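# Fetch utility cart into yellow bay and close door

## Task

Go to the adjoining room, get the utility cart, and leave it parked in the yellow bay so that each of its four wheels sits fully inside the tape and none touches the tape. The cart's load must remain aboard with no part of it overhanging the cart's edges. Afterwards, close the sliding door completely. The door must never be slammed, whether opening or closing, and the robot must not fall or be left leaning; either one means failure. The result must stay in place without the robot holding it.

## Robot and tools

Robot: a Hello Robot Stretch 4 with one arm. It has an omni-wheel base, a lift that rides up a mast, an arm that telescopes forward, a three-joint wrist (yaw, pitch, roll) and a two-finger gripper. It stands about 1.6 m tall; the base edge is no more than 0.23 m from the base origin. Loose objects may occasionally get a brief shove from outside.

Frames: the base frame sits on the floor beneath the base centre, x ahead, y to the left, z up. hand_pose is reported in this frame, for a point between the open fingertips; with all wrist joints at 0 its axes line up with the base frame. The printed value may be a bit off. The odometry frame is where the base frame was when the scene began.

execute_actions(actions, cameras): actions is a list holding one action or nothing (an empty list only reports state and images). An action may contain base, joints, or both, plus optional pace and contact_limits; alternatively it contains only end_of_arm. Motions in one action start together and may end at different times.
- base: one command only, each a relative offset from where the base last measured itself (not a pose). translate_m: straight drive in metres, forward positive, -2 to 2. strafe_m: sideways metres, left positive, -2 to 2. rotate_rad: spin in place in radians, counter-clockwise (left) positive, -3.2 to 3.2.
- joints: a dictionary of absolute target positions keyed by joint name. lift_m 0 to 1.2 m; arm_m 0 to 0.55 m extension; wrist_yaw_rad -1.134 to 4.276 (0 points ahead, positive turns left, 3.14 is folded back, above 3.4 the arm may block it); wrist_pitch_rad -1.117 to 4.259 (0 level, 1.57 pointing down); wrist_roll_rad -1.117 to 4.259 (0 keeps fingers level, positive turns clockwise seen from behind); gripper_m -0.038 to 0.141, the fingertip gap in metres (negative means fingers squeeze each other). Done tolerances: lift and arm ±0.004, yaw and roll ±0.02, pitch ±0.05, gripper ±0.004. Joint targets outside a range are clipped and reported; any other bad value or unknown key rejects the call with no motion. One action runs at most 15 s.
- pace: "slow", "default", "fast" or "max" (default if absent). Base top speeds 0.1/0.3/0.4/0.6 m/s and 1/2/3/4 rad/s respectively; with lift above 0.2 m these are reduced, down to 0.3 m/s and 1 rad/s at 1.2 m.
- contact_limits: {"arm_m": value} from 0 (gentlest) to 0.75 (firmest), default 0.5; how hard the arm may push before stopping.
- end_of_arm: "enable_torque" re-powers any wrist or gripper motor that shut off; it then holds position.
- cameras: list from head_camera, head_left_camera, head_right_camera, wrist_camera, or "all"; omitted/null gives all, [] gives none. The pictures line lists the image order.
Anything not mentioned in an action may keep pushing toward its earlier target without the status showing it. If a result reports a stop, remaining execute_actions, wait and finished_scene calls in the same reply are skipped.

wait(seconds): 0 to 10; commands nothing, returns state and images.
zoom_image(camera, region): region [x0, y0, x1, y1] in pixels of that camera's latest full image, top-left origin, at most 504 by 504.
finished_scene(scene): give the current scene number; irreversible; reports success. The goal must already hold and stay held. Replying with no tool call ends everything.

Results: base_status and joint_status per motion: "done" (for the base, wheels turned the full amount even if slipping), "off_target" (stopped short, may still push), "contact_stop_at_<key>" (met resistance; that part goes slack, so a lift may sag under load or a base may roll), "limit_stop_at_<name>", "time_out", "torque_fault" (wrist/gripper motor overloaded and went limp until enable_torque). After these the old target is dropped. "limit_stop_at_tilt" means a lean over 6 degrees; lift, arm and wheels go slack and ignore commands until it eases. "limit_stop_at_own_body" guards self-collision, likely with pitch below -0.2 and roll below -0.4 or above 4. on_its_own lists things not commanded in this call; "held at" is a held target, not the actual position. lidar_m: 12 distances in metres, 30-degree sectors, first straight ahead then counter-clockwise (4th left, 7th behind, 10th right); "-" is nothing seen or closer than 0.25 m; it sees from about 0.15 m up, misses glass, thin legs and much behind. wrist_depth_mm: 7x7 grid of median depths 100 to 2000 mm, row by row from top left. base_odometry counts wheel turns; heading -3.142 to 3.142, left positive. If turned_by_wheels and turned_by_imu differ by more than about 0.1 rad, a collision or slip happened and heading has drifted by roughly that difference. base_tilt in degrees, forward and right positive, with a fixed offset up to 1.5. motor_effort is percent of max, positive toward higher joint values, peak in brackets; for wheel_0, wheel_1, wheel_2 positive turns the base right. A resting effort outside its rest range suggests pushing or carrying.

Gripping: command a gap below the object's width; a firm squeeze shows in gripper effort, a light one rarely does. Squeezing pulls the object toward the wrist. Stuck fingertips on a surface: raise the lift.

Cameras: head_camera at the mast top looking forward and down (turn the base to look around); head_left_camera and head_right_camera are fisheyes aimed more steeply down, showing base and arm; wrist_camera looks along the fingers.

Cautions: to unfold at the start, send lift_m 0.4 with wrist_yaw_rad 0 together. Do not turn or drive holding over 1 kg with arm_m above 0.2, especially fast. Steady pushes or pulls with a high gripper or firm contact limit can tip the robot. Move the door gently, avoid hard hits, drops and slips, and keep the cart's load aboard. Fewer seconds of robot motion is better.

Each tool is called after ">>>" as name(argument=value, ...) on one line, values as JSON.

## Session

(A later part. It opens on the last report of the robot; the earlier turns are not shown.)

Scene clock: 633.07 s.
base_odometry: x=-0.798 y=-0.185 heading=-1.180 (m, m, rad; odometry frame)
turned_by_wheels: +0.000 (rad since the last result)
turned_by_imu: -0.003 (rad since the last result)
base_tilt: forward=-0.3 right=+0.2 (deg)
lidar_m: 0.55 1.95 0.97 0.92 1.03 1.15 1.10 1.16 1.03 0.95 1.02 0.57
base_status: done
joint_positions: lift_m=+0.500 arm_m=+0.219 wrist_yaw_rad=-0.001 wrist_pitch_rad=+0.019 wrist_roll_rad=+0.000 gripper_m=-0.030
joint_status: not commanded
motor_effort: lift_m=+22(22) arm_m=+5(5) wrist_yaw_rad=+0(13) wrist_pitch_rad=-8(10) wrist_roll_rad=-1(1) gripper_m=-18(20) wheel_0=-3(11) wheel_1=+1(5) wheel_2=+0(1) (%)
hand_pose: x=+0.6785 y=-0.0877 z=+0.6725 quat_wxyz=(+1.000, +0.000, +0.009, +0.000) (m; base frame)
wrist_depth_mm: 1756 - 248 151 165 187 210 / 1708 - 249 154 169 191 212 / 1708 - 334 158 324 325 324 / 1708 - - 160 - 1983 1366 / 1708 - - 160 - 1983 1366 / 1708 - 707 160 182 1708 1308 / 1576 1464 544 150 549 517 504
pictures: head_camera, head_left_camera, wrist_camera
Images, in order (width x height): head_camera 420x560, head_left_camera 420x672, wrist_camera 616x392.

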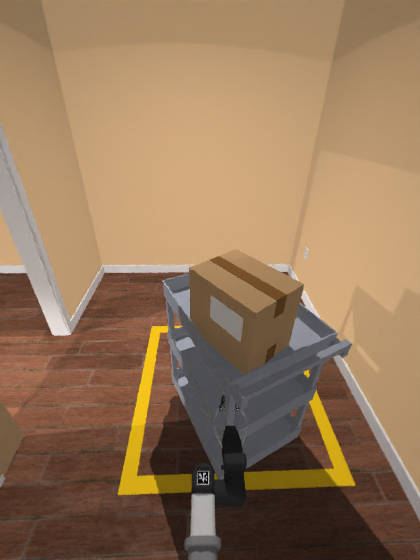

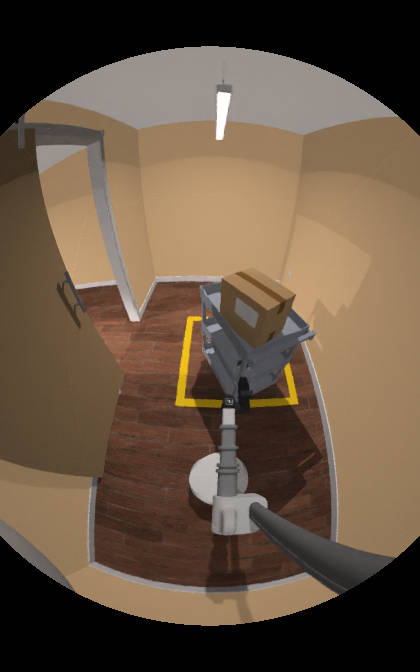

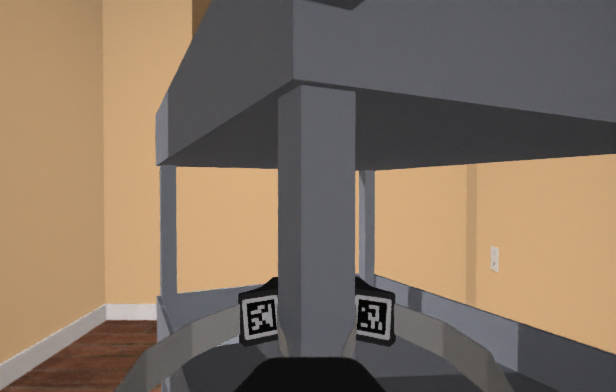

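>>> execute_actions(actions=[{"base":{"strafe_m":0.15},"joints":{"arm_m":0.3},"pace":"slow"}], cameras=["head_camera","head_left_camera","head_right_camera"])

Scene clock: 642.30 s.
base_odometry: x=-0.659 y=-0.128 heading=-1.180 (m, m, rad; odometry frame)
turned_by_wheels: +0.000 (rad since the last result)
turned_by_imu: -0.003 (rad since the last result)
base_tilt: forward=-0.3 right=+0.2 (deg)
lidar_m: 0.60 1.10 0.83 0.77 0.88 1.15 1.11 1.16 1.18 1.12 1.16 0.63
base_status: done
joint_positions: lift_m=+0.500 arm_m=+0.299 wrist_yaw_rad=-0.001 wrist_pitch_rad=+0.018 wrist_roll_rad=+0.000 gripper_m=-0.030
joint_status: all done
motor_effort: lift_m=+22(22) arm_m=+5(9) wrist_yaw_rad=+0(16) wrist_pitch_rad=-8(9) wrist_roll_rad=-1(1) gripper_m=-16(16) wheel_0=-4(9) wheel_1=+0(6) wheel_2=-2(3) (%)
hand_pose: x=+0.7584 y=-0.0877 z=+0.6726 quat_wxyz=(+1.000, +0.000, +0.009, +0.000) (m; base frame)
wrist_depth_mm: 1464 - - 119 125 132 138 / 1464 - - 126 153 153 152 / 1464 - - 127 329 329 329 / 1499 - - 127 - - 1576 / 1430 - - 128 - - 1537 / 1464 - 185 128 181 750 1499 / 1464 1464 603 126 549 512 525
pictures: head_camera, head_left_camera, head_right_camera
Images, in order (width x height): head_camera 420x560, head_left_camera 420x672, head_right_camera 420x672.

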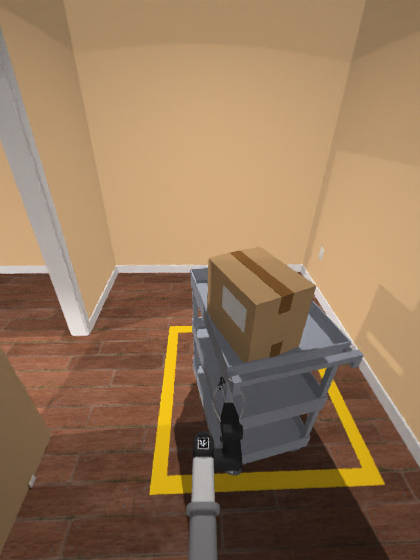

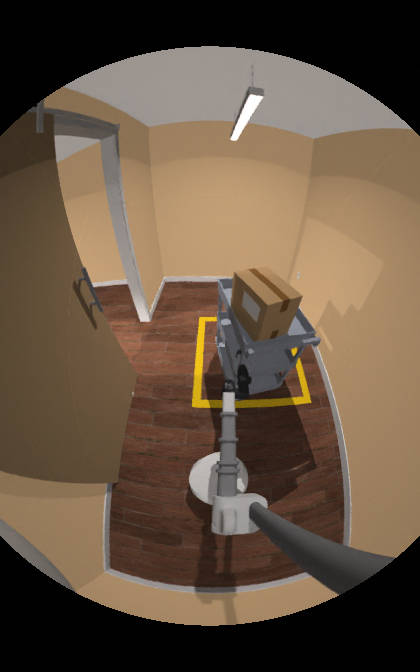

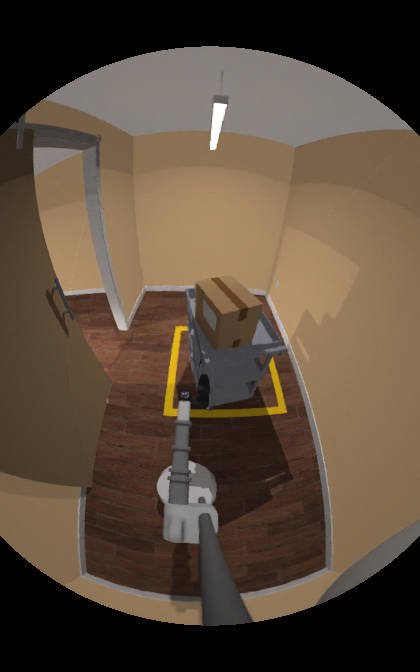

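>>> execute_actions(actions=[{"joints":{"gripper_m":0.13}}], cameras=[])

>>> execute_actions(actions=[{"joints":{"arm_m":0.0}}], cameras=[])

>>> execute_actions(actions=[{"joints":{"lift_m":0.15,"gripper_m":0.0},"base":{"strafe_m":-0.2}}])

Scene clock: 651.50 s.
base_odometry: x=-0.659 y=-0.128 heading=-1.180 (m, m, rad; odometry frame)
turned_by_wheels: +0.000 (rad since the last result)
turned_by_imu: -0.001 (rad since the last result)
base_tilt: forward=-0.3 right=+0.3 (deg)
lidar_m: 0.60 1.08 0.82 0.78 0.85 1.15 1.11 1.17 1.18 1.11 1.17 0.60
base_status: not commanded
joint_positions: lift_m=+0.500 arm_m=+0.299 wrist_yaw_rad=-0.002 wrist_pitch_rad=+0.018 wrist_roll_rad=+0.000 gripper_m=+0.130
joint_status: all done
motor_effort: lift_m=+22(22) arm_m=+5(5) wrist_yaw_rad=+2(6) wrist_pitch_rad=-6(9) wrist_roll_rad=+0(1) gripper_m=+2(19) wheel_0=+0(4) wheel_1=+0(0) wheel_2=-2(2) (%)
hand_pose: x=+0.7584 y=-0.0879 z=+0.6726 quat_wxyz=(+1.000, +0.000, +0.009, -0.001) (m; base frame)
wrist_depth_mm: 1464 - - 123 130 137 142 / 1464 - - 130 153 153 153 / 1464 - - 131 329 330 329 / 1499 - - 131 - - 1537 / 1499 - - 132 - - 1618 / 1499 1863 707 132 778 209 1499 / 1464 1576 1537 131 549 544 525
pictures: none
No camera images: the call's "cameras" was empty. Leave "cameras" out to get every camera's image.

Scene clock: 653.50 s.
base_odometry: x=-0.659 y=-0.128 heading=-1.180 (m, m, rad; odometry frame)
turned_by_wheels: +0.000 (rad since the last result)
turned_by_imu: -0.001 (rad since the last result)
base_tilt: forward=-0.4 right=+0.2 (deg)
lidar_m: 0.61 1.09 0.83 0.77 0.85 1.19 1.12 1.16 1.17 1.12 1.17 0.63
base_status: not commanded
joint_positions: lift_m=+0.500 arm_m=+0.001 wrist_yaw_rad=+0.000 wrist_pitch_rad=+0.018 wrist_roll_rad=+0.000 gripper_m=+0.130
joint_status: all done
motor_effort: lift_m=+22(22) arm_m=-6(6) wrist_yaw_rad=-2(2) wrist_pitch_rad=-7(9) wrist_roll_rad=+0(0) gripper_m=-1(2) wheel_0=+0(1) wheel_1=+0(0) wheel_2=-2(2) (%)
hand_pose: x=+0.4604 y=-0.0874 z=+0.6726 quat_wxyz=(+1.000, +0.000, +0.009, +0.000) (m; base frame)
wrist_depth_mm: 1537 - - 615 484 554 1576 / 1537 - - 384 384 433 430 / 1499 - - 430 442 477 496 / 1499 - - - - - 1618 / 1499 - - 1060 - - 1661 / 1576 1756 1042 723 798 209 676 / 1430 1537 1661 144 455 469 496
pictures: none
No camera images: the call's "cameras" was empty. Leave "cameras" out to get every camera's image.

Scene clock: 655.97 s.
base_odometry: x=-0.844 y=-0.204 heading=-1.180 (m, m, rad; odometry frame)
turned_by_wheels: +0.000 (rad since the last result)
turned_by_imu: +0.000 (rad since the last result)
base_tilt: forward=-0.3 right=+0.2 (deg)
lidar_m: 0.59 1.96 1.02 0.97 1.07 1.17 1.11 1.14 0.98 0.91 0.95 0.69
base_status: done
joint_positions: lift_m=+0.150 arm_m=+0.001 wrist_yaw_rad=+0.000 wrist_pitch_rad=+0.018 wrist_roll_rad=+0.000 gripper_m=+0.000
joint_status: all done
motor_effort: lift_m=+13(20) arm_m=-6(6) wrist_yaw_rad=-2(2) wrist_pitch_rad=-7(8) wrist_roll_rad=+0(1) gripper_m=-6(1) wheel_0=+0(8) wheel_1=+0(11) wheel_2=+0(1) (%)
hand_pose: x=+0.4604 y=-0.0874 z=+0.3233 quat_wxyz=(+1.000, +0.000, +0.009, +0.000) (m; base frame)
wrist_depth_mm: 1808 - 946 946 - 1708 1308 / 1756 430 445 466 496 530 1308 / 1756 530 525 525 525 1537 1336 / 1708 - - - - 1756 1308 / 1661 - 1042 1098 - 1708 1308 / 1281 778 788 196 504 1060 1182 / 866 433 442 462 500 521 866
pictures: head_camera, head_left_camera, head_right_camera, wrist_camera
Images, in order (width x height): head_camera 420x560, head_left_camera 420x672, head_right_camera 420x672, wrist_camera 616x392.

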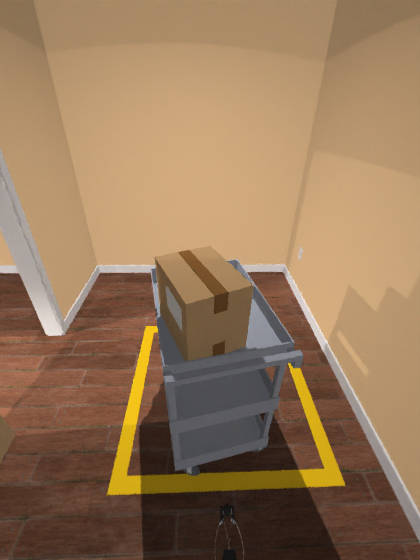

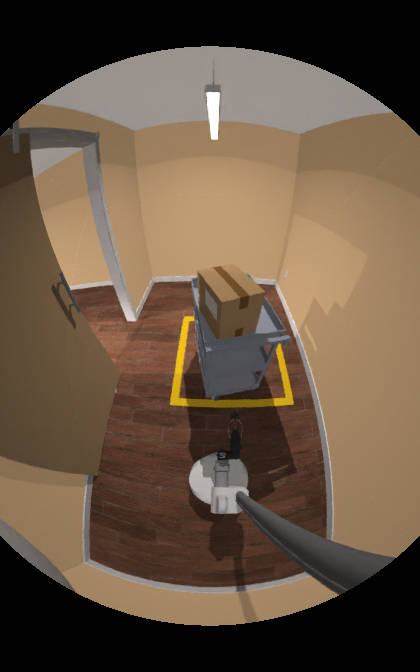

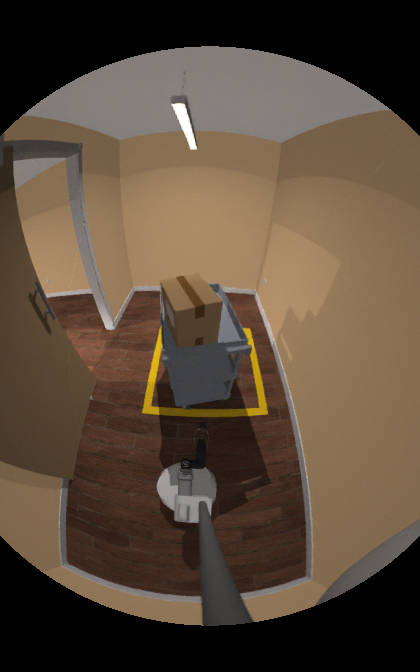

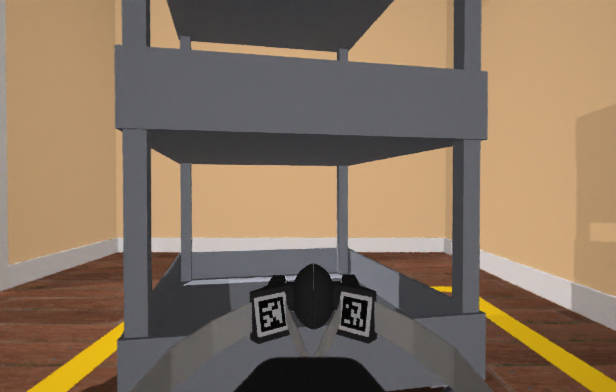

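>>> execute_actions(actions=[{"joints":{"lift_m":0.27}}], cameras=[])

>>> execute_actions(actions=[{"joints":{"arm_m":0.29},"pace":"slow"}], cameras=["wrist_camera","head_camera"])

>>> execute_actions(actions=[{"joints":{"arm_m":0.0,"lift_m":0.15}}], cameras=["wrist_camera","head_camera"])

>>> zoom_image(camera="head_camera", region=[80,220,380,520])

Scene clock: 669.23 s.
base_odometry: x=-0.844 y=-0.204 heading=-1.180 (m, m, rad; odometry frame)
turned_by_wheels: +0.000 (rad since the last result)
turned_by_imu: -0.001 (rad since the last result)
base_tilt: forward=-0.4 right=+0.2 (deg)
lidar_m: 0.60 1.98 1.03 0.97 1.08 1.18 1.10 1.18 0.95 0.90 0.95 0.68
base_status: not commanded
joint_positions: lift_m=+0.270 arm_m=+0.001 wrist_yaw_rad=+0.000 wrist_pitch_rad=+0.018 wrist_roll_rad=+0.000 gripper_m=+0.000
joint_status: all done
motor_effort: lift_m=+22(23) arm_m=-6(6) wrist_yaw_rad=-2(2) wrist_pitch_rad=-7(8) wrist_roll_rad=-1(1) gripper_m=-6(5) wheel_0=+1(0) wheel_1=+0(0) wheel_2=+0(0) (%)
hand_pose: x=+0.4604 y=-0.0874 z=+0.4426 quat_wxyz=(+1.000, +0.000, +0.009, +0.000) (m; base frame)
wrist_depth_mm: 1756 750 661 661 647 1661 1308 / 1808 - 1008 1008 - 1756 1336 / 1808 - - - - 1708 1336 / 1756 436 449 469 500 512 1308 / 1756 - - - - 1661 1308 / 1618 1576 1025 196 1430 1499 1308 / 1138 788 715 866 715 1008 1118
pictures: none
No camera images: the call's "cameras" was empty. Leave "cameras" out to get every camera's image.

Scene clock: 673.43 s.
base_odometry: x=-0.844 y=-0.204 heading=-1.180 (m, m, rad; odometry frame)
turned_by_wheels: +0.000 (rad since the last result)
turned_by_imu: -0.001 (rad since the last result)
base_tilt: forward=-0.3 right=+0.2 (deg)
lidar_m: 0.59 1.96 1.03 0.96 1.09 1.18 1.11 1.14 0.97 0.93 0.97 0.73
base_status: not commanded
joint_positions: lift_m=+0.270 arm_m=+0.289 wrist_yaw_rad=-0.002 wrist_pitch_rad=+0.023 wrist_roll_rad=+0.000 gripper_m=+0.000
joint_status: all done
motor_effort: lift_m=+22(22) arm_m=+8(12) wrist_yaw_rad=+3(16) wrist_pitch_rad=-21(20) wrist_roll_rad=-1(1) gripper_m=-3(7) wheel_0=+2(2) wheel_1=+0(0) wheel_2=-3(3) (%)
hand_pose: x=+0.7478 y=-0.0879 z=+0.4414 quat_wxyz=(+1.000, +0.000, +0.011, -0.001) (m; base frame)
wrist_depth_mm: 1756 723 683 683 - 1863 298 / 1661 - - - - 1921 297 / 195 204 215 226 241 256 270 / 196 204 217 227 240 255 268 / 196 206 216 227 244 260 272 / 1618 1661 1618 196 1397 1618 297 / 1078 676 683 151 654 1008 300
pictures: head_camera, wrist_camera
Images, in order (width x height): head_camera 420x560, wrist_camera 616x392.

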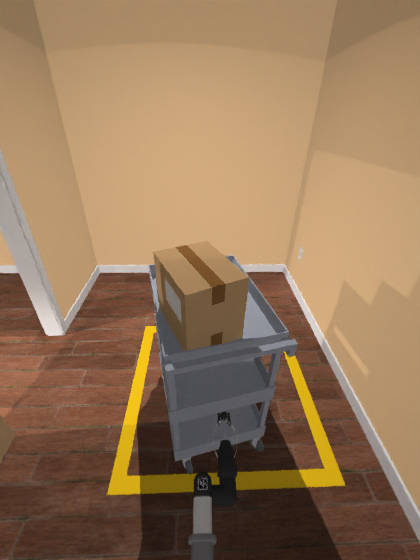

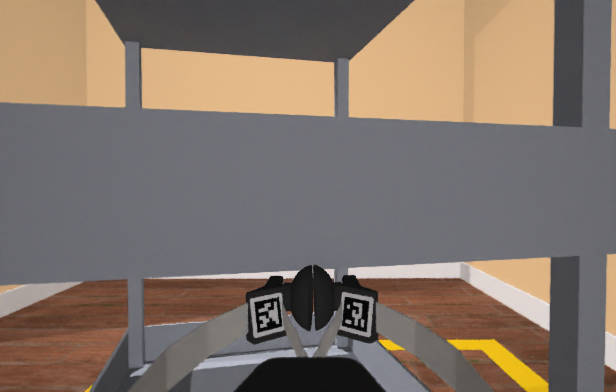

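Scene clock: 675.43 s.
base_odometry: x=-0.844 y=-0.204 heading=-1.180 (m, m, rad; odometry frame)
turned_by_wheels: +0.000 (rad since the last result)
turned_by_imu: +0.000 (rad since the last result)
base_tilt: forward=-0.4 right=+0.2 (deg)
lidar_m: 0.63 1.98 1.03 0.97 1.09 1.17 1.11 1.15 0.96 0.91 0.95 0.71
base_status: not commanded
joint_positions: lift_m=+0.150 arm_m=+0.001 wrist_yaw_rad=+0.000 wrist_pitch_rad=+0.018 wrist_roll_rad=+0.000 gripper_m=+0.000
joint_status: all done
motor_effort: lift_m=+13(19) arm_m=-6(7) wrist_yaw_rad=-2(3) wrist_pitch_rad=-7(20) wrist_roll_rad=-1(0) gripper_m=-7(4) wheel_0=+2(2) wheel_1=+0(0) wheel_2=-1(3) (%)
hand_pose: x=+0.4604 y=-0.0874 z=+0.3233 quat_wxyz=(+1.000, +0.000, +0.009, +0.000) (m; base frame)
wrist_depth_mm: 1756 - 931 946 - 1661 1336 / 1708 477 488 517 554 1661 1308 / 1661 - 525 525 554 1708 1308 / 1808 - - - - 1661 1336 / 1756 - 1078 1160 - 1661 1308 / 1255 1078 788 195 544 1182 1182 / 878 473 492 504 544 820 878
pictures: head_camera, wrist_camera
Images, in order (width x height): head_camera 420x560, wrist_camera 616x392.

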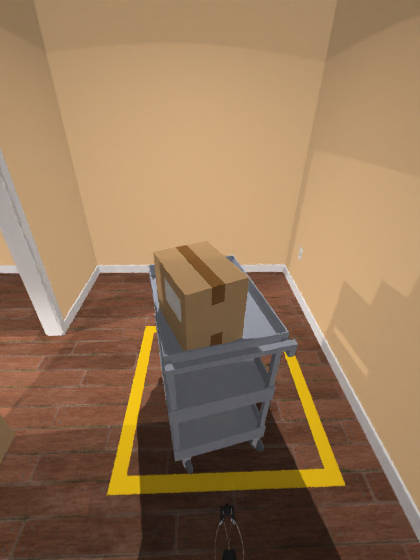

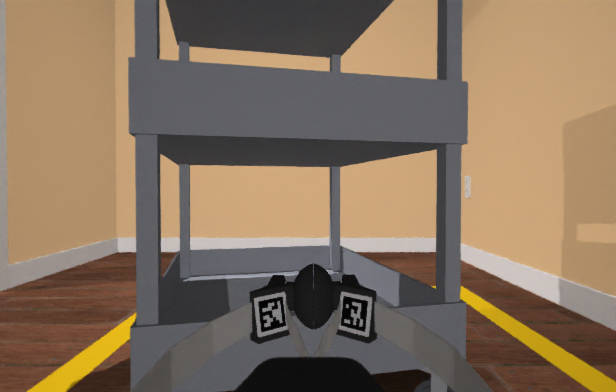

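Region (80, 220, 380, 520) of head_camera's 420x560 image, scaled by 1.680, with more detail than that image has.

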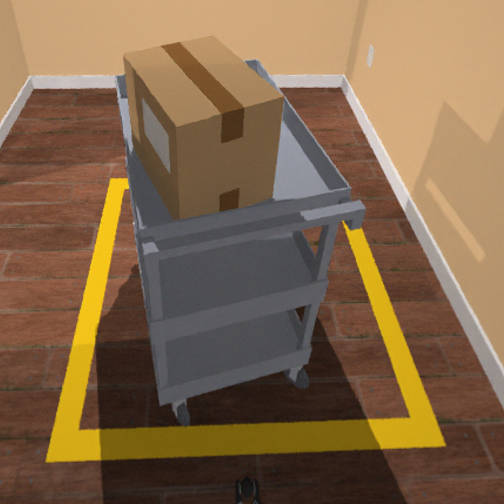

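>>> execute_actions(actions=[{"base":{"translate_m":-0.7},"joints":{"lift_m":0.4,"wrist_yaw_rad":1.0}}], cameras=[])

>>> execute_actions(actions=[{"base":{"strafe_m":0.65}}])

Scene clock: 693.43 s.
base_odometry: x=-1.110 y=+0.443 heading=-1.180 (m, m, rad; odometry frame)
turned_by_wheels: +0.000 (rad since the last result)
turned_by_imu: -0.001 (rad since the last result)
base_tilt: forward=-0.4 right=+0.2 (deg)
lidar_m: 1.32 1.40 1.08 1.02 0.62 0.43 0.41 0.45 0.56 0.94 0.97 1.33
base_status: done
joint_positions: lift_m=+0.400 arm_m=+0.001 wrist_yaw_rad=+1.000 wrist_pitch_rad=+0.018 wrist_roll_rad=+0.000 gripper_m=+0.000
joint_status: all done
motor_effort: lift_m=+22(25) arm_m=-6(6) wrist_yaw_rad=-2(5) wrist_pitch_rad=-10(6) wrist_roll_rad=-1(1) gripper_m=-7(6) wheel_0=+0(5) wheel_1=-2(8) wheel_2=+0(10) (%)
hand_pose: x=+0.4013 y=+0.1955 z=+0.5726 quat_wxyz=(+0.878, -0.004, +0.008, +0.479) (m; base frame)
wrist_depth_mm: 866 976 1042 1205 1397 - - / 878 991 1042 1205 1336 - - / 878 1008 1025 1182 1397 - - / 891 976 1025 1205 1430 - - / 904 1008 1042 1205 1430 - - / 891 976 1008 196 1336 - - / 891 976 1042 1160 1336 1308 1397
pictures: none
No camera images: the call's "cameras" was empty. Leave "cameras" out to get every camera's image.

Scene clock: 696.93 s.
base_odometry: x=-0.509 y=+0.691 heading=-1.180 (m, m, rad; odometry frame)
turned_by_wheels: +0.000 (rad since the last result)
turned_by_imu: -0.004 (rad since the last result)
base_tilt: forward=-0.5 right=+0.2 (deg)
lidar_m: 1.41 0.59 0.41 0.38 0.41 0.45 0.42 0.44 0.60 1.57 1.67 1.42
base_status: done
joint_positions: lift_m=+0.400 arm_m=+0.001 wrist_yaw_rad=+1.000 wrist_pitch_rad=+0.018 wrist_roll_rad=+0.000 gripper_m=+0.000
joint_status: not commanded
motor_effort: lift_m=+22(22) arm_m=-6(6) wrist_yaw_rad=-2(2) wrist_pitch_rad=-7(8) wrist_roll_rad=-1(1) gripper_m=-3(5) wheel_0=+1(9) wheel_1=+0(8) wheel_2=+0(0) (%)
hand_pose: x=+0.4013 y=+0.1955 z=+0.5726 quat_wxyz=(+0.878, -0.004, +0.008, +0.479) (m; base frame)
wrist_depth_mm: 343 379 430 442 484 585 723 / 343 382 430 442 484 580 732 / 342 382 427 442 488 591 715 / 342 384 433 445 488 591 741 / 343 382 430 449 484 591 741 / 347 384 418 196 466 597 741 / 343 373 430 439 484 597 741
pictures: head_camera, head_left_camera, head_right_camera, wrist_camera
Images, in order (width x height): head_camera 420x560, head_left_camera 420x672, head_right_camera 420x672, wrist_camera 616x392.

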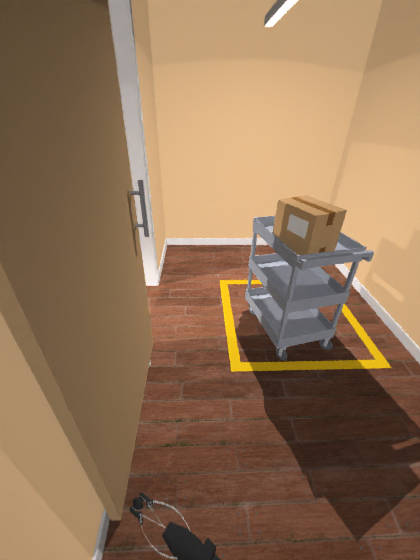

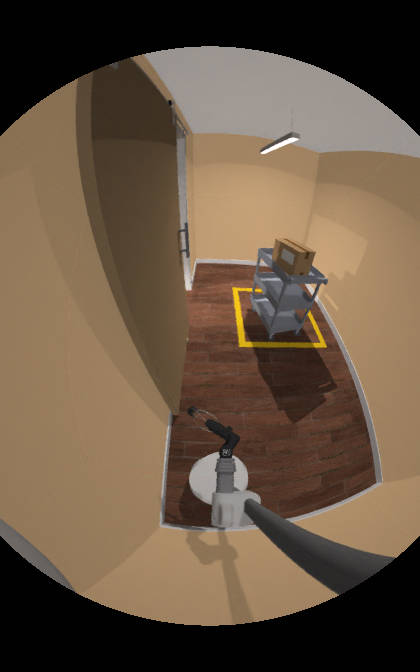

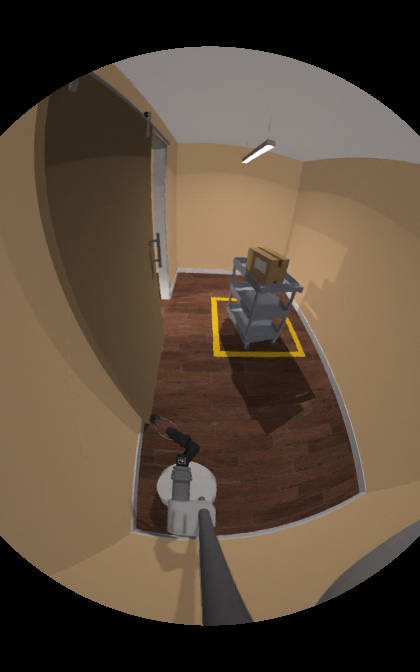

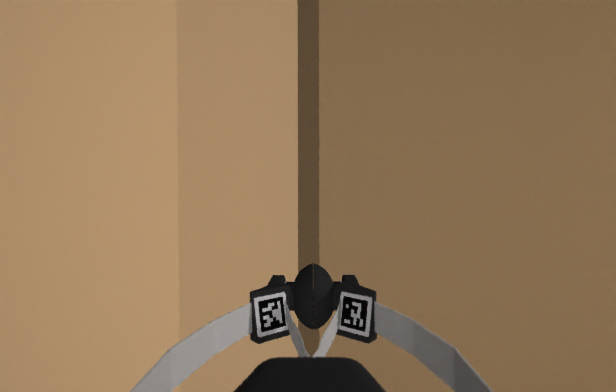

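>>> execute_actions(actions=[{"base":{"strafe_m":0.1},"joints":{"wrist_yaw_rad":1.4},"pace":"slow"}], cameras=["head_camera","wrist_camera","head_left_camera"])

Scene clock: 709.43 s.
base_odometry: x=-0.417 y=+0.729 heading=-1.180 (m, m, rad; odometry frame)
turned_by_wheels: +0.000 (rad since the last result)
turned_by_imu: -0.002 (rad since the last result)
base_tilt: forward=-0.4 right=+0.1 (deg)
lidar_m: 1.04 0.42 0.28 0.28 0.29 0.40 0.42 0.43 0.61 1.64 1.75 1.47
base_status: done
joint_positions: lift_m=+0.400 arm_m=+0.001 wrist_yaw_rad=+1.400 wrist_pitch_rad=+0.018 wrist_roll_rad=+0.000 gripper_m=+0.000
joint_status: all done
motor_effort: lift_m=+22(22) arm_m=-6(6) wrist_yaw_rad=-2(1) wrist_pitch_rad=-10(9) wrist_roll_rad=-1(1) gripper_m=-5(7) wheel_0=-3(5) wheel_1=+2(6) wheel_2=+0(0) (%)
hand_pose: x=+0.3071 y=+0.2694 z=+0.5726 quat_wxyz=(+0.765, -0.006, +0.007, +0.644) (m; base frame)
wrist_depth_mm: 246 255 264 276 285 298 307 / 245 255 266 274 286 300 310 / 246 255 265 276 287 297 307 / 247 255 265 274 289 301 312 / 247 256 266 276 289 301 310 / 247 256 264 195 287 301 314 / 247 254 265 272 287 301 314
pictures: head_camera, head_left_camera, wrist_camera
Images, in order (width x height): head_camera 420x560, head_left_camera 420x672, wrist_camera 616x392.

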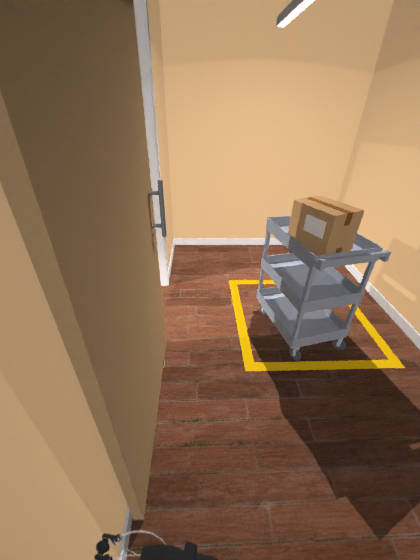

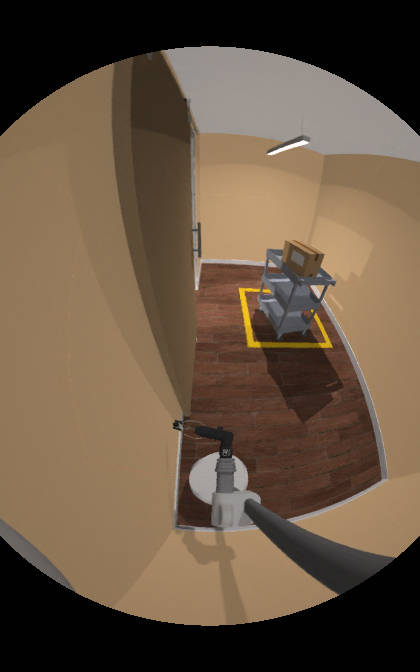

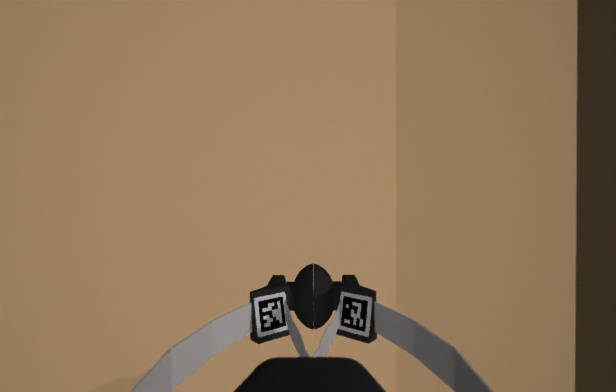

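>>> execute_actions(actions=[{"base":{"translate_m":0.4},"pace":"slow"}], cameras=["head_camera","wrist_camera","head_left_camera"])

Scene clock: 718.43 s.
base_odometry: x=-0.265 y=+0.360 heading=-1.179 (m, m, rad; odometry frame)
turned_by_wheels: +0.001 (rad since the last result)
turned_by_imu: -0.002 (rad since the last result)
base_tilt: forward=-0.3 right=+0.1 (deg)
lidar_m: 1.03 0.38 0.30 0.28 0.30 0.43 0.82 0.83 1.14 1.68 1.47 1.12
base_status: done
joint_positions: lift_m=+0.400 arm_m=-0.001 wrist_yaw_rad=+1.408 wrist_pitch_rad=+0.018 wrist_roll_rad=+0.000 gripper_m=+0.000
joint_status: not commanded
on_its_own: wrist_yaw_rad is at rest, and its effort (-26) is outside its rest range (-13 to +13)
motor_effort: lift_m=+22(22) arm_m=+3(6) wrist_yaw_rad=-26(91) wrist_pitch_rad=-7(7) wrist_roll_rad=-2(1) gripper_m=-6(9) wheel_0=+6(11) wheel_1=+6(17) wheel_2=-3(11) (%)
hand_pose: x=+0.3033 y=+0.2705 z=+0.5726 quat_wxyz=(+0.762, -0.006, +0.007, +0.647) (m; base frame)
wrist_depth_mm: 252 260 271 277 221 231 239 / 253 263 270 278 222 230 239 / 253 262 270 278 223 231 240 / 253 262 272 281 222 231 238 / 254 263 273 279 223 233 240 / 255 263 270 195 221 232 241 / 254 260 272 161 221 233 240
pictures: head_camera, head_left_camera, wrist_camera
Images, in order (width x height): head_camera 420x560, head_left_camera 420x672, wrist_camera 616x392.

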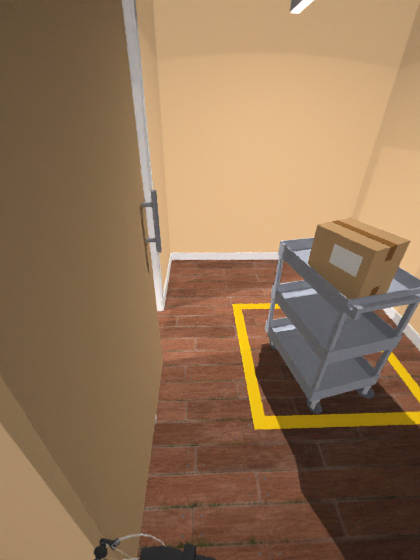

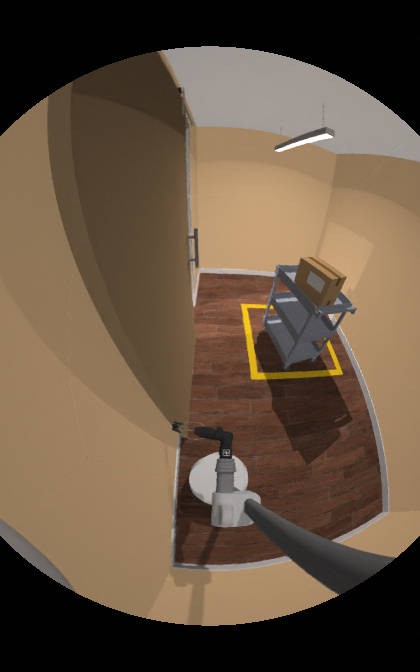

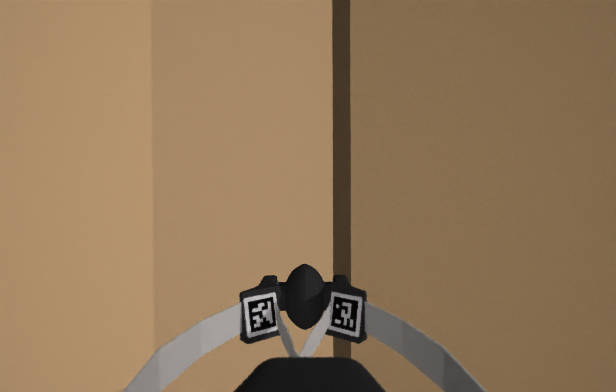

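>>> execute_actions(actions=[{"base":{"translate_m":0.28},"pace":"slow"}], cameras=["head_camera","head_right_camera"])

Scene clock: 728.80 s.
base_odometry: x=-0.158 y=+0.101 heading=-1.179 (m, m, rad; odometry frame)
turned_by_wheels: +0.000 (rad since the last result)
turned_by_imu: -0.002 (rad since the last result)
base_tilt: forward=-0.4 right=+0.3 (deg)
lidar_m: 1.10 0.42 0.33 0.29 0.31 0.44 1.10 1.13 1.56 1.69 0.96 0.90
base_status: done
joint_positions: lift_m=+0.400 arm_m=-0.001 wrist_yaw_rad=+1.400 wrist_pitch_rad=+0.018 wrist_roll_rad=+0.000 gripper_m=+0.000
joint_status: not commanded
motor_effort: lift_m=+22(22) arm_m=+3(3) wrist_yaw_rad=-3(85) wrist_pitch_rad=-7(9) wrist_roll_rad=-1(1) gripper_m=-6(10) wheel_0=+0(10) wheel_1=+2(16) wheel_2=-3(11) (%)
hand_pose: x=+0.3055 y=+0.2694 z=+0.5727 quat_wxyz=(+0.765, -0.006, +0.007, +0.644) (m; base frame)
wrist_depth_mm: 257 267 277 287 232 239 250 / 258 270 278 290 232 240 248 / 258 267 278 290 232 240 250 / 257 268 279 289 232 241 250 / 258 270 279 291 235 241 249 / 258 268 277 195 229 241 252 / 260 268 279 289 229 241 251
pictures: head_camera, head_right_camera
Images, in order (width x height): head_camera 420x560, head_right_camera 420x672.

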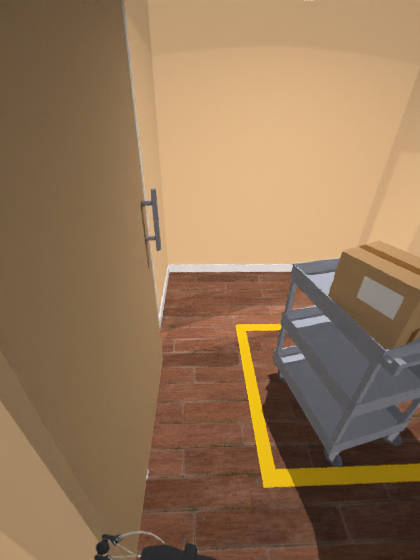

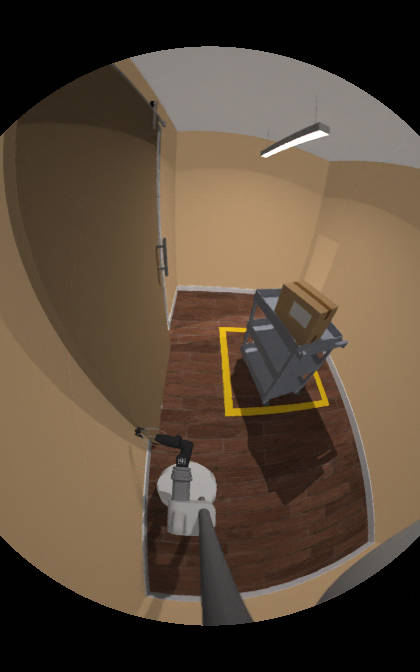

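>>> execute_actions(actions=[{"base":{"translate_m":0.07},"pace":"slow"}], cameras=["wrist_camera"])

>>> execute_actions(actions=[{"base":{"translate_m":0.05},"pace":"slow"}], cameras=["wrist_camera","head_left_camera"])

Scene clock: 738.50 s.
base_odometry: x=-0.131 y=+0.036 heading=-1.179 (m, m, rad; odometry frame)
turned_by_wheels: +0.000 (rad since the last result)
turned_by_imu: -0.002 (rad since the last result)
base_tilt: forward=-0.4 right=+0.2 (deg)
lidar_m: 1.09 0.41 0.32 0.30 0.33 0.44 1.16 1.21 1.63 1.67 0.85 0.88
base_status: done
joint_positions: lift_m=+0.400 arm_m=-0.001 wrist_yaw_rad=+1.400 wrist_pitch_rad=+0.018 wrist_roll_rad=+0.000 gripper_m=+0.000
joint_status: not commanded
motor_effort: lift_m=+22(22) arm_m=+3(3) wrist_yaw_rad=-3(59) wrist_pitch_rad=-4(8) wrist_roll_rad=+0(0) gripper_m=-5(9) wheel_0=+2(3) wheel_1=+5(16) wheel_2=-4(9) (%)
hand_pose: x=+0.3055 y=+0.2694 z=+0.5728 quat_wxyz=(+0.765, -0.006, +0.007, +0.644) (m; base frame)
wrist_depth_mm: 258 268 278 289 231 245 252 / 260 270 279 289 232 243 253 / 260 270 281 289 234 244 253 / 259 271 279 293 236 244 255 / 260 270 282 290 236 244 255 / 260 271 277 196 233 245 254 / 263 268 281 254 235 247 254
pictures: wrist_camera
Images, in order (width x height): wrist_camera 616x392.

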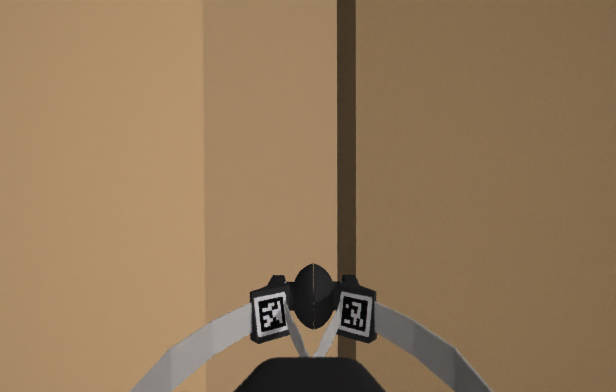

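Scene clock: 740.20 s.
base_odometry: x=-0.112 y=-0.009 heading=-1.179 (m, m, rad; odometry frame)
turned_by_wheels: +0.000 (rad since the last result)
turned_by_imu: -0.001 (rad since the last result)
base_tilt: forward=-0.4 right=+0.3 (deg)
lidar_m: 1.10 0.38 0.28 0.30 0.32 0.44 1.19 1.27 1.73 1.66 0.81 0.82
base_status: done
joint_positions: lift_m=+0.400 arm_m=-0.001 wrist_yaw_rad=+1.409 wrist_pitch_rad=+0.017 wrist_roll_rad=+0.000 gripper_m=+0.000
joint_status: not commanded
on_its_own: wrist_yaw_rad is at rest, and its effort (-27) is outside its rest range (-13 to +13)
motor_effort: lift_m=+22(22) arm_m=+3(3) wrist_yaw_rad=-27(45) wrist_pitch_rad=-1(6) wrist_roll_rad=-1(1) gripper_m=-6(6) wheel_0=+1(4) wheel_1=+11(13) wheel_2=-10(11) (%)
hand_pose: x=+0.3032 y=+0.2706 z=+0.5731 quat_wxyz=(+0.762, -0.005, +0.006, +0.648) (m; base frame)
wrist_depth_mm: 260 270 279 229 232 244 252 / 262 272 282 229 234 243 251 / 260 271 281 231 234 243 253 / 262 271 281 232 235 245 255 / 264 272 283 232 236 244 254 / 263 271 187 193 235 245 253 / 263 268 282 178 163 246 254
pictures: head_left_camera, wrist_camera
Images, in order (width x height): head_left_camera 420x672, wrist_camera 616x392.

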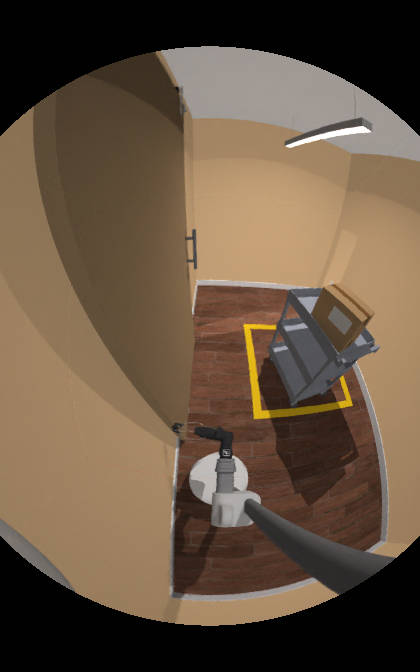

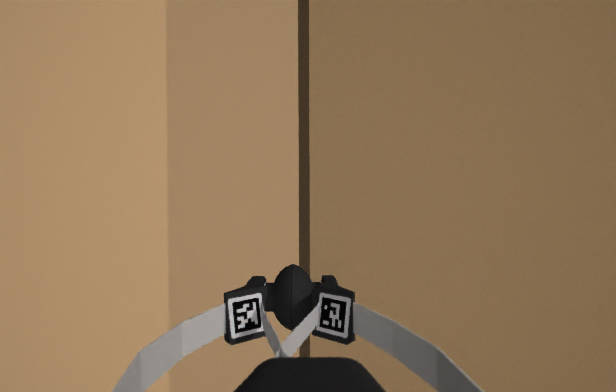

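>>> execute_actions(actions=[{"base":{"translate_m":0.03},"pace":"slow"}], cameras=["wrist_camera"])

Scene clock: 746.07 s.
base_odometry: x=-0.101 y=-0.037 heading=-1.179 (m, m, rad; odometry frame)
turned_by_wheels: +0.000 (rad since the last result)
turned_by_imu: -0.001 (rad since the last result)
base_tilt: forward=-0.5 right=+0.2 (deg)
lidar_m: 1.09 0.40 0.32 0.29 0.31 0.45 1.18 1.31 1.74 1.65 0.80 0.84
base_status: done
joint_positions: lift_m=+0.400 arm_m=-0.001 wrist_yaw_rad=+1.405 wrist_pitch_rad=+0.018 wrist_roll_rad=+0.000 gripper_m=+0.000
joint_status: not commanded
on_its_own: wrist_yaw_rad is at rest, and its effort (-18) is outside its rest range (-13 to +13)
motor_effort: lift_m=+22(22) arm_m=+3(3) wrist_yaw_rad=-18(51) wrist_pitch_rad=-6(6) wrist_roll_rad=-2(2) gripper_m=-4(9) wheel_0=+2(3) wheel_1=+8(11) wheel_2=-5(11) (%)
hand_pose: x=+0.3041 y=+0.2701 z=+0.5728 quat_wxyz=(+0.763, -0.006, +0.007, +0.646) (m; base frame)
wrist_depth_mm: 262 271 279 286 235 245 251 / 262 272 279 289 234 244 253 / 262 271 281 286 236 244 254 / 262 272 279 287 236 245 255 / 262 273 281 287 236 244 255 / 264 276 278 194 234 246 255 / 264 271 281 158 234 247 256
pictures: wrist_camera
Images, in order (width x height): wrist_camera 616x392.

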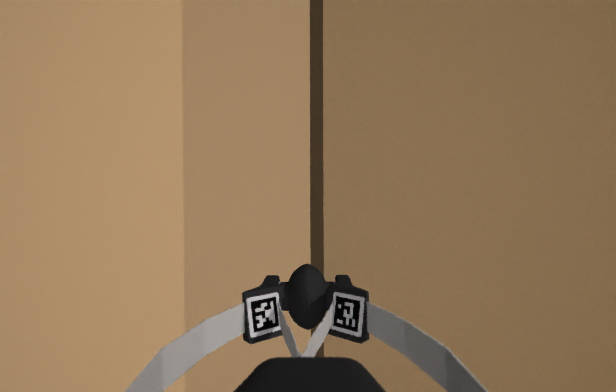

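Still moving; continue.

>>> execute_actions(actions=[{"base":{"translate_m":0.04},"pace":"slow"}], cameras=["wrist_camera"])

>>> execute_actions(actions=[{"base":{"translate_m":0.04},"pace":"slow"}], cameras=["wrist_camera","head_camera"])

Scene clock: 751.77 s.
base_odometry: x=-0.086 y=-0.074 heading=-1.179 (m, m, rad; odometry frame)
turned_by_wheels: +0.000 (rad since the last result)
turned_by_imu: -0.001 (rad since the last result)
base_tilt: forward=-0.4 right=+0.2 (deg)
lidar_m: 1.10 0.40 0.31 0.29 0.31 0.45 1.19 1.36 1.78 1.67 0.78 0.84
base_status: done
joint_positions: lift_m=+0.400 arm_m=-0.001 wrist_yaw_rad=+1.401 wrist_pitch_rad=+0.018 wrist_roll_rad=+0.000 gripper_m=+0.000
joint_status: not commanded
motor_effort: lift_m=+22(22) arm_m=+3(3) wrist_yaw_rad=-6(57) wrist_pitch_rad=-6(6) wrist_roll_rad=-1(1) gripper_m=-5(11) wheel_0=+3(4) wheel_1=+3(11) wheel_2=-2(10) (%)
hand_pose: x=+0.3052 y=+0.2695 z=+0.5728 quat_wxyz=(+0.764, -0.006, +0.007, +0.645) (m; base frame)
wrist_depth_mm: 262 271 282 290 235 245 255 / 263 272 282 289 235 246 254 / 259 270 283 290 236 246 254 / 263 272 282 289 236 247 254 / 263 274 285 290 236 247 257 / 264 273 282 195 234 248 257 / 264 271 282 229 236 249 258
pictures: wrist_camera
Images, in order (width x height): wrist_camera 616x392.

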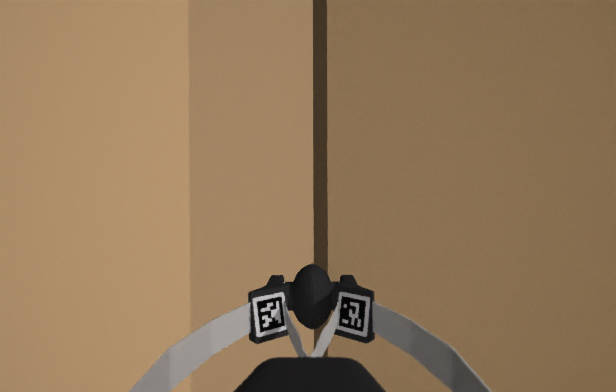

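Scene clock: 753.63 s.
base_odometry: x=-0.071 y=-0.111 heading=-1.178 (m, m, rad; odometry frame)
turned_by_wheels: +0.001 (rad since the last result)
turned_by_imu: +0.000 (rad since the last result)
base_tilt: forward=-0.5 right=+0.2 (deg)
lidar_m: 1.10 0.38 0.32 0.29 0.31 0.45 1.18 1.37 1.78 1.66 0.74 0.82
base_status: done
joint_positions: lift_m=+0.400 arm_m=-0.001 wrist_yaw_rad=+1.405 wrist_pitch_rad=+0.018 wrist_roll_rad=+0.000 gripper_m=+0.000
joint_status: not commanded
on_its_own: wrist_yaw_rad is at rest, and its effort (-16) is outside its rest range (-13 to +13)
motor_effort: lift_m=+22(22) arm_m=+3(3) wrist_yaw_rad=-16(59) wrist_pitch_rad=-5(3) wrist_roll_rad=-1(1) gripper_m=-7(8) wheel_0=+3(4) wheel_1=+7(13) wheel_2=-3(10) (%)
hand_pose: x=+0.3042 y=+0.2701 z=+0.5728 quat_wxyz=(+0.763, -0.006, +0.007, +0.646) (m; base frame)
wrist_depth_mm: 263 272 281 286 234 245 254 / 264 272 282 287 235 245 254 / 264 273 283 289 235 246 254 / 264 272 285 290 236 246 254 / 263 273 283 290 237 247 257 / 264 274 281 194 236 247 256 / 265 270 285 155 233 248 257
pictures: head_camera, wrist_camera
Images, in order (width x height): head_camera 420x560, wrist_camera 616x392.

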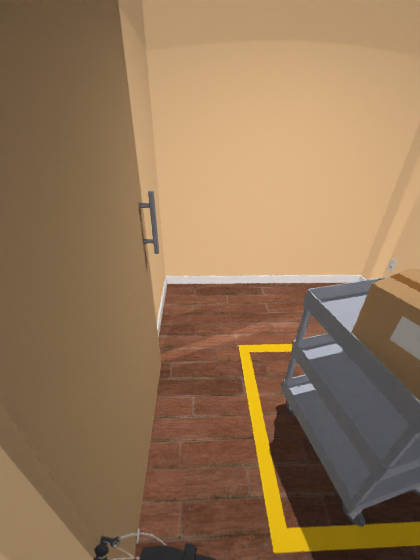

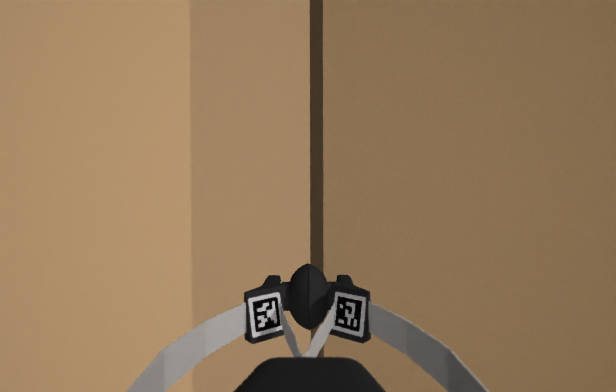

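>>> execute_actions(actions=[{"base":{"translate_m":0.04},"pace":"slow"}], cameras=["wrist_camera"])

>>> execute_actions(actions=[{"base":{"translate_m":0.04},"pace":"slow"}], cameras=["wrist_camera","head_camera"])

Scene clock: 762.80 s.
base_odometry: x=-0.056 y=-0.147 heading=-1.178 (m, m, rad; odometry frame)
turned_by_wheels: +0.000 (rad since the last result)
turned_by_imu: -0.001 (rad since the last result)
base_tilt: forward=-0.4 right=+0.2 (deg)
lidar_m: 1.10 0.39 0.31 0.28 0.32 0.43 1.16 1.44 1.77 1.66 0.74 0.82
base_status: done
joint_positions: lift_m=+0.400 arm_m=-0.001 wrist_yaw_rad=+1.402 wrist_pitch_rad=+0.018 wrist_roll_rad=+0.000 gripper_m=+0.000
joint_status: not commanded
motor_effort: lift_m=+22(22) arm_m=+3(3) wrist_yaw_rad=-7(63) wrist_pitch_rad=-6(7) wrist_roll_rad=+0(1) gripper_m=-7(11) wheel_0=+3(7) wheel_1=+3(9) wheel_2=-3(9) (%)
hand_pose: x=+0.3051 y=+0.2696 z=+0.5728 quat_wxyz=(+0.764, -0.006, +0.007, +0.645) (m; base frame)
wrist_depth_mm: 263 272 282 289 236 246 255 / 264 273 285 289 236 247 256 / 264 273 285 291 237 246 256 / 264 272 285 290 237 247 257 / 264 274 285 291 237 247 257 / 265 276 282 195 236 249 257 / 266 272 283 231 235 248 259
pictures: wrist_camera
Images, in order (width x height): wrist_camera 616x392.

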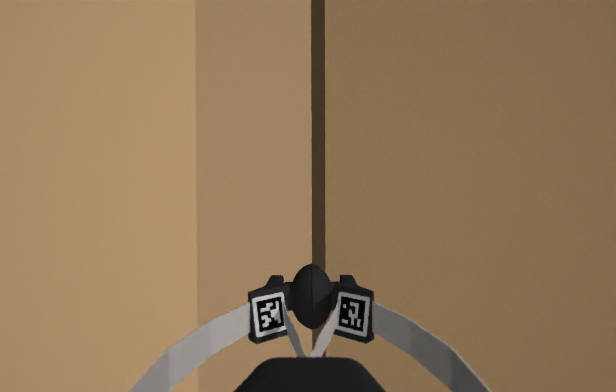

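Scene clock: 764.70 s.
base_odometry: x=-0.040 y=-0.184 heading=-1.177 (m, m, rad; odometry frame)
turned_by_wheels: +0.000 (rad since the last result)
turned_by_imu: +0.000 (rad since the last result)
base_tilt: forward=-0.4 right=+0.3 (deg)
lidar_m: 1.13 0.37 0.32 0.30 0.32 0.45 1.21 1.45 1.75 1.64 0.71 0.81
base_status: done
joint_positions: lift_m=+0.400 arm_m=-0.001 wrist_yaw_rad=+1.404 wrist_pitch_rad=+0.018 wrist_roll_rad=+0.000 gripper_m=+0.000
joint_status: not commanded
on_its_own: wrist_yaw_rad is at rest, and its effort (-15) is outside its rest range (-13 to +13)
motor_effort: lift_m=+22(22) arm_m=+3(3) wrist_yaw_rad=-15(60) wrist_pitch_rad=-7(4) wrist_roll_rad=-1(0) gripper_m=-5(8) wheel_0=+3(7) wheel_1=+6(13) wheel_2=-4(8) (%)
hand_pose: x=+0.3043 y=+0.2700 z=+0.5728 quat_wxyz=(+0.763, -0.006, +0.007, +0.646) (m; base frame)
wrist_depth_mm: 264 274 282 290 236 247 255 / 264 273 283 290 237 248 256 / 263 273 283 290 237 246 255 / 265 274 285 291 238 248 256 / 264 274 285 293 238 248 257 / 266 276 281 194 236 249 257 / 267 274 283 154 236 248 258
pictures: head_camera, wrist_camera
Images, in order (width x height): head_camera 420x560, wrist_camera 616x392.

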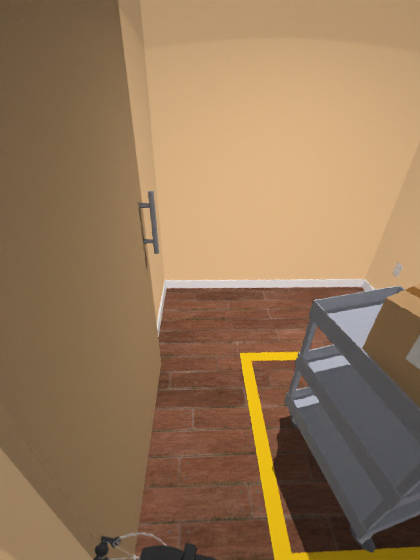

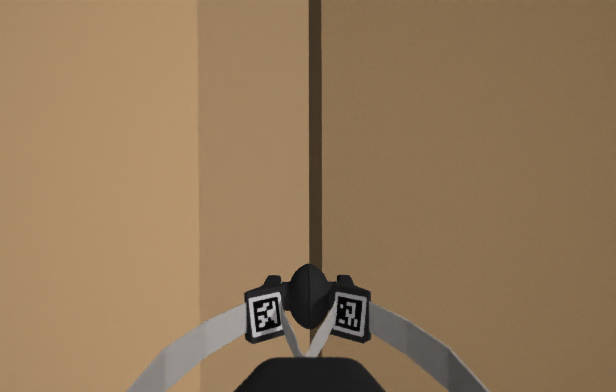

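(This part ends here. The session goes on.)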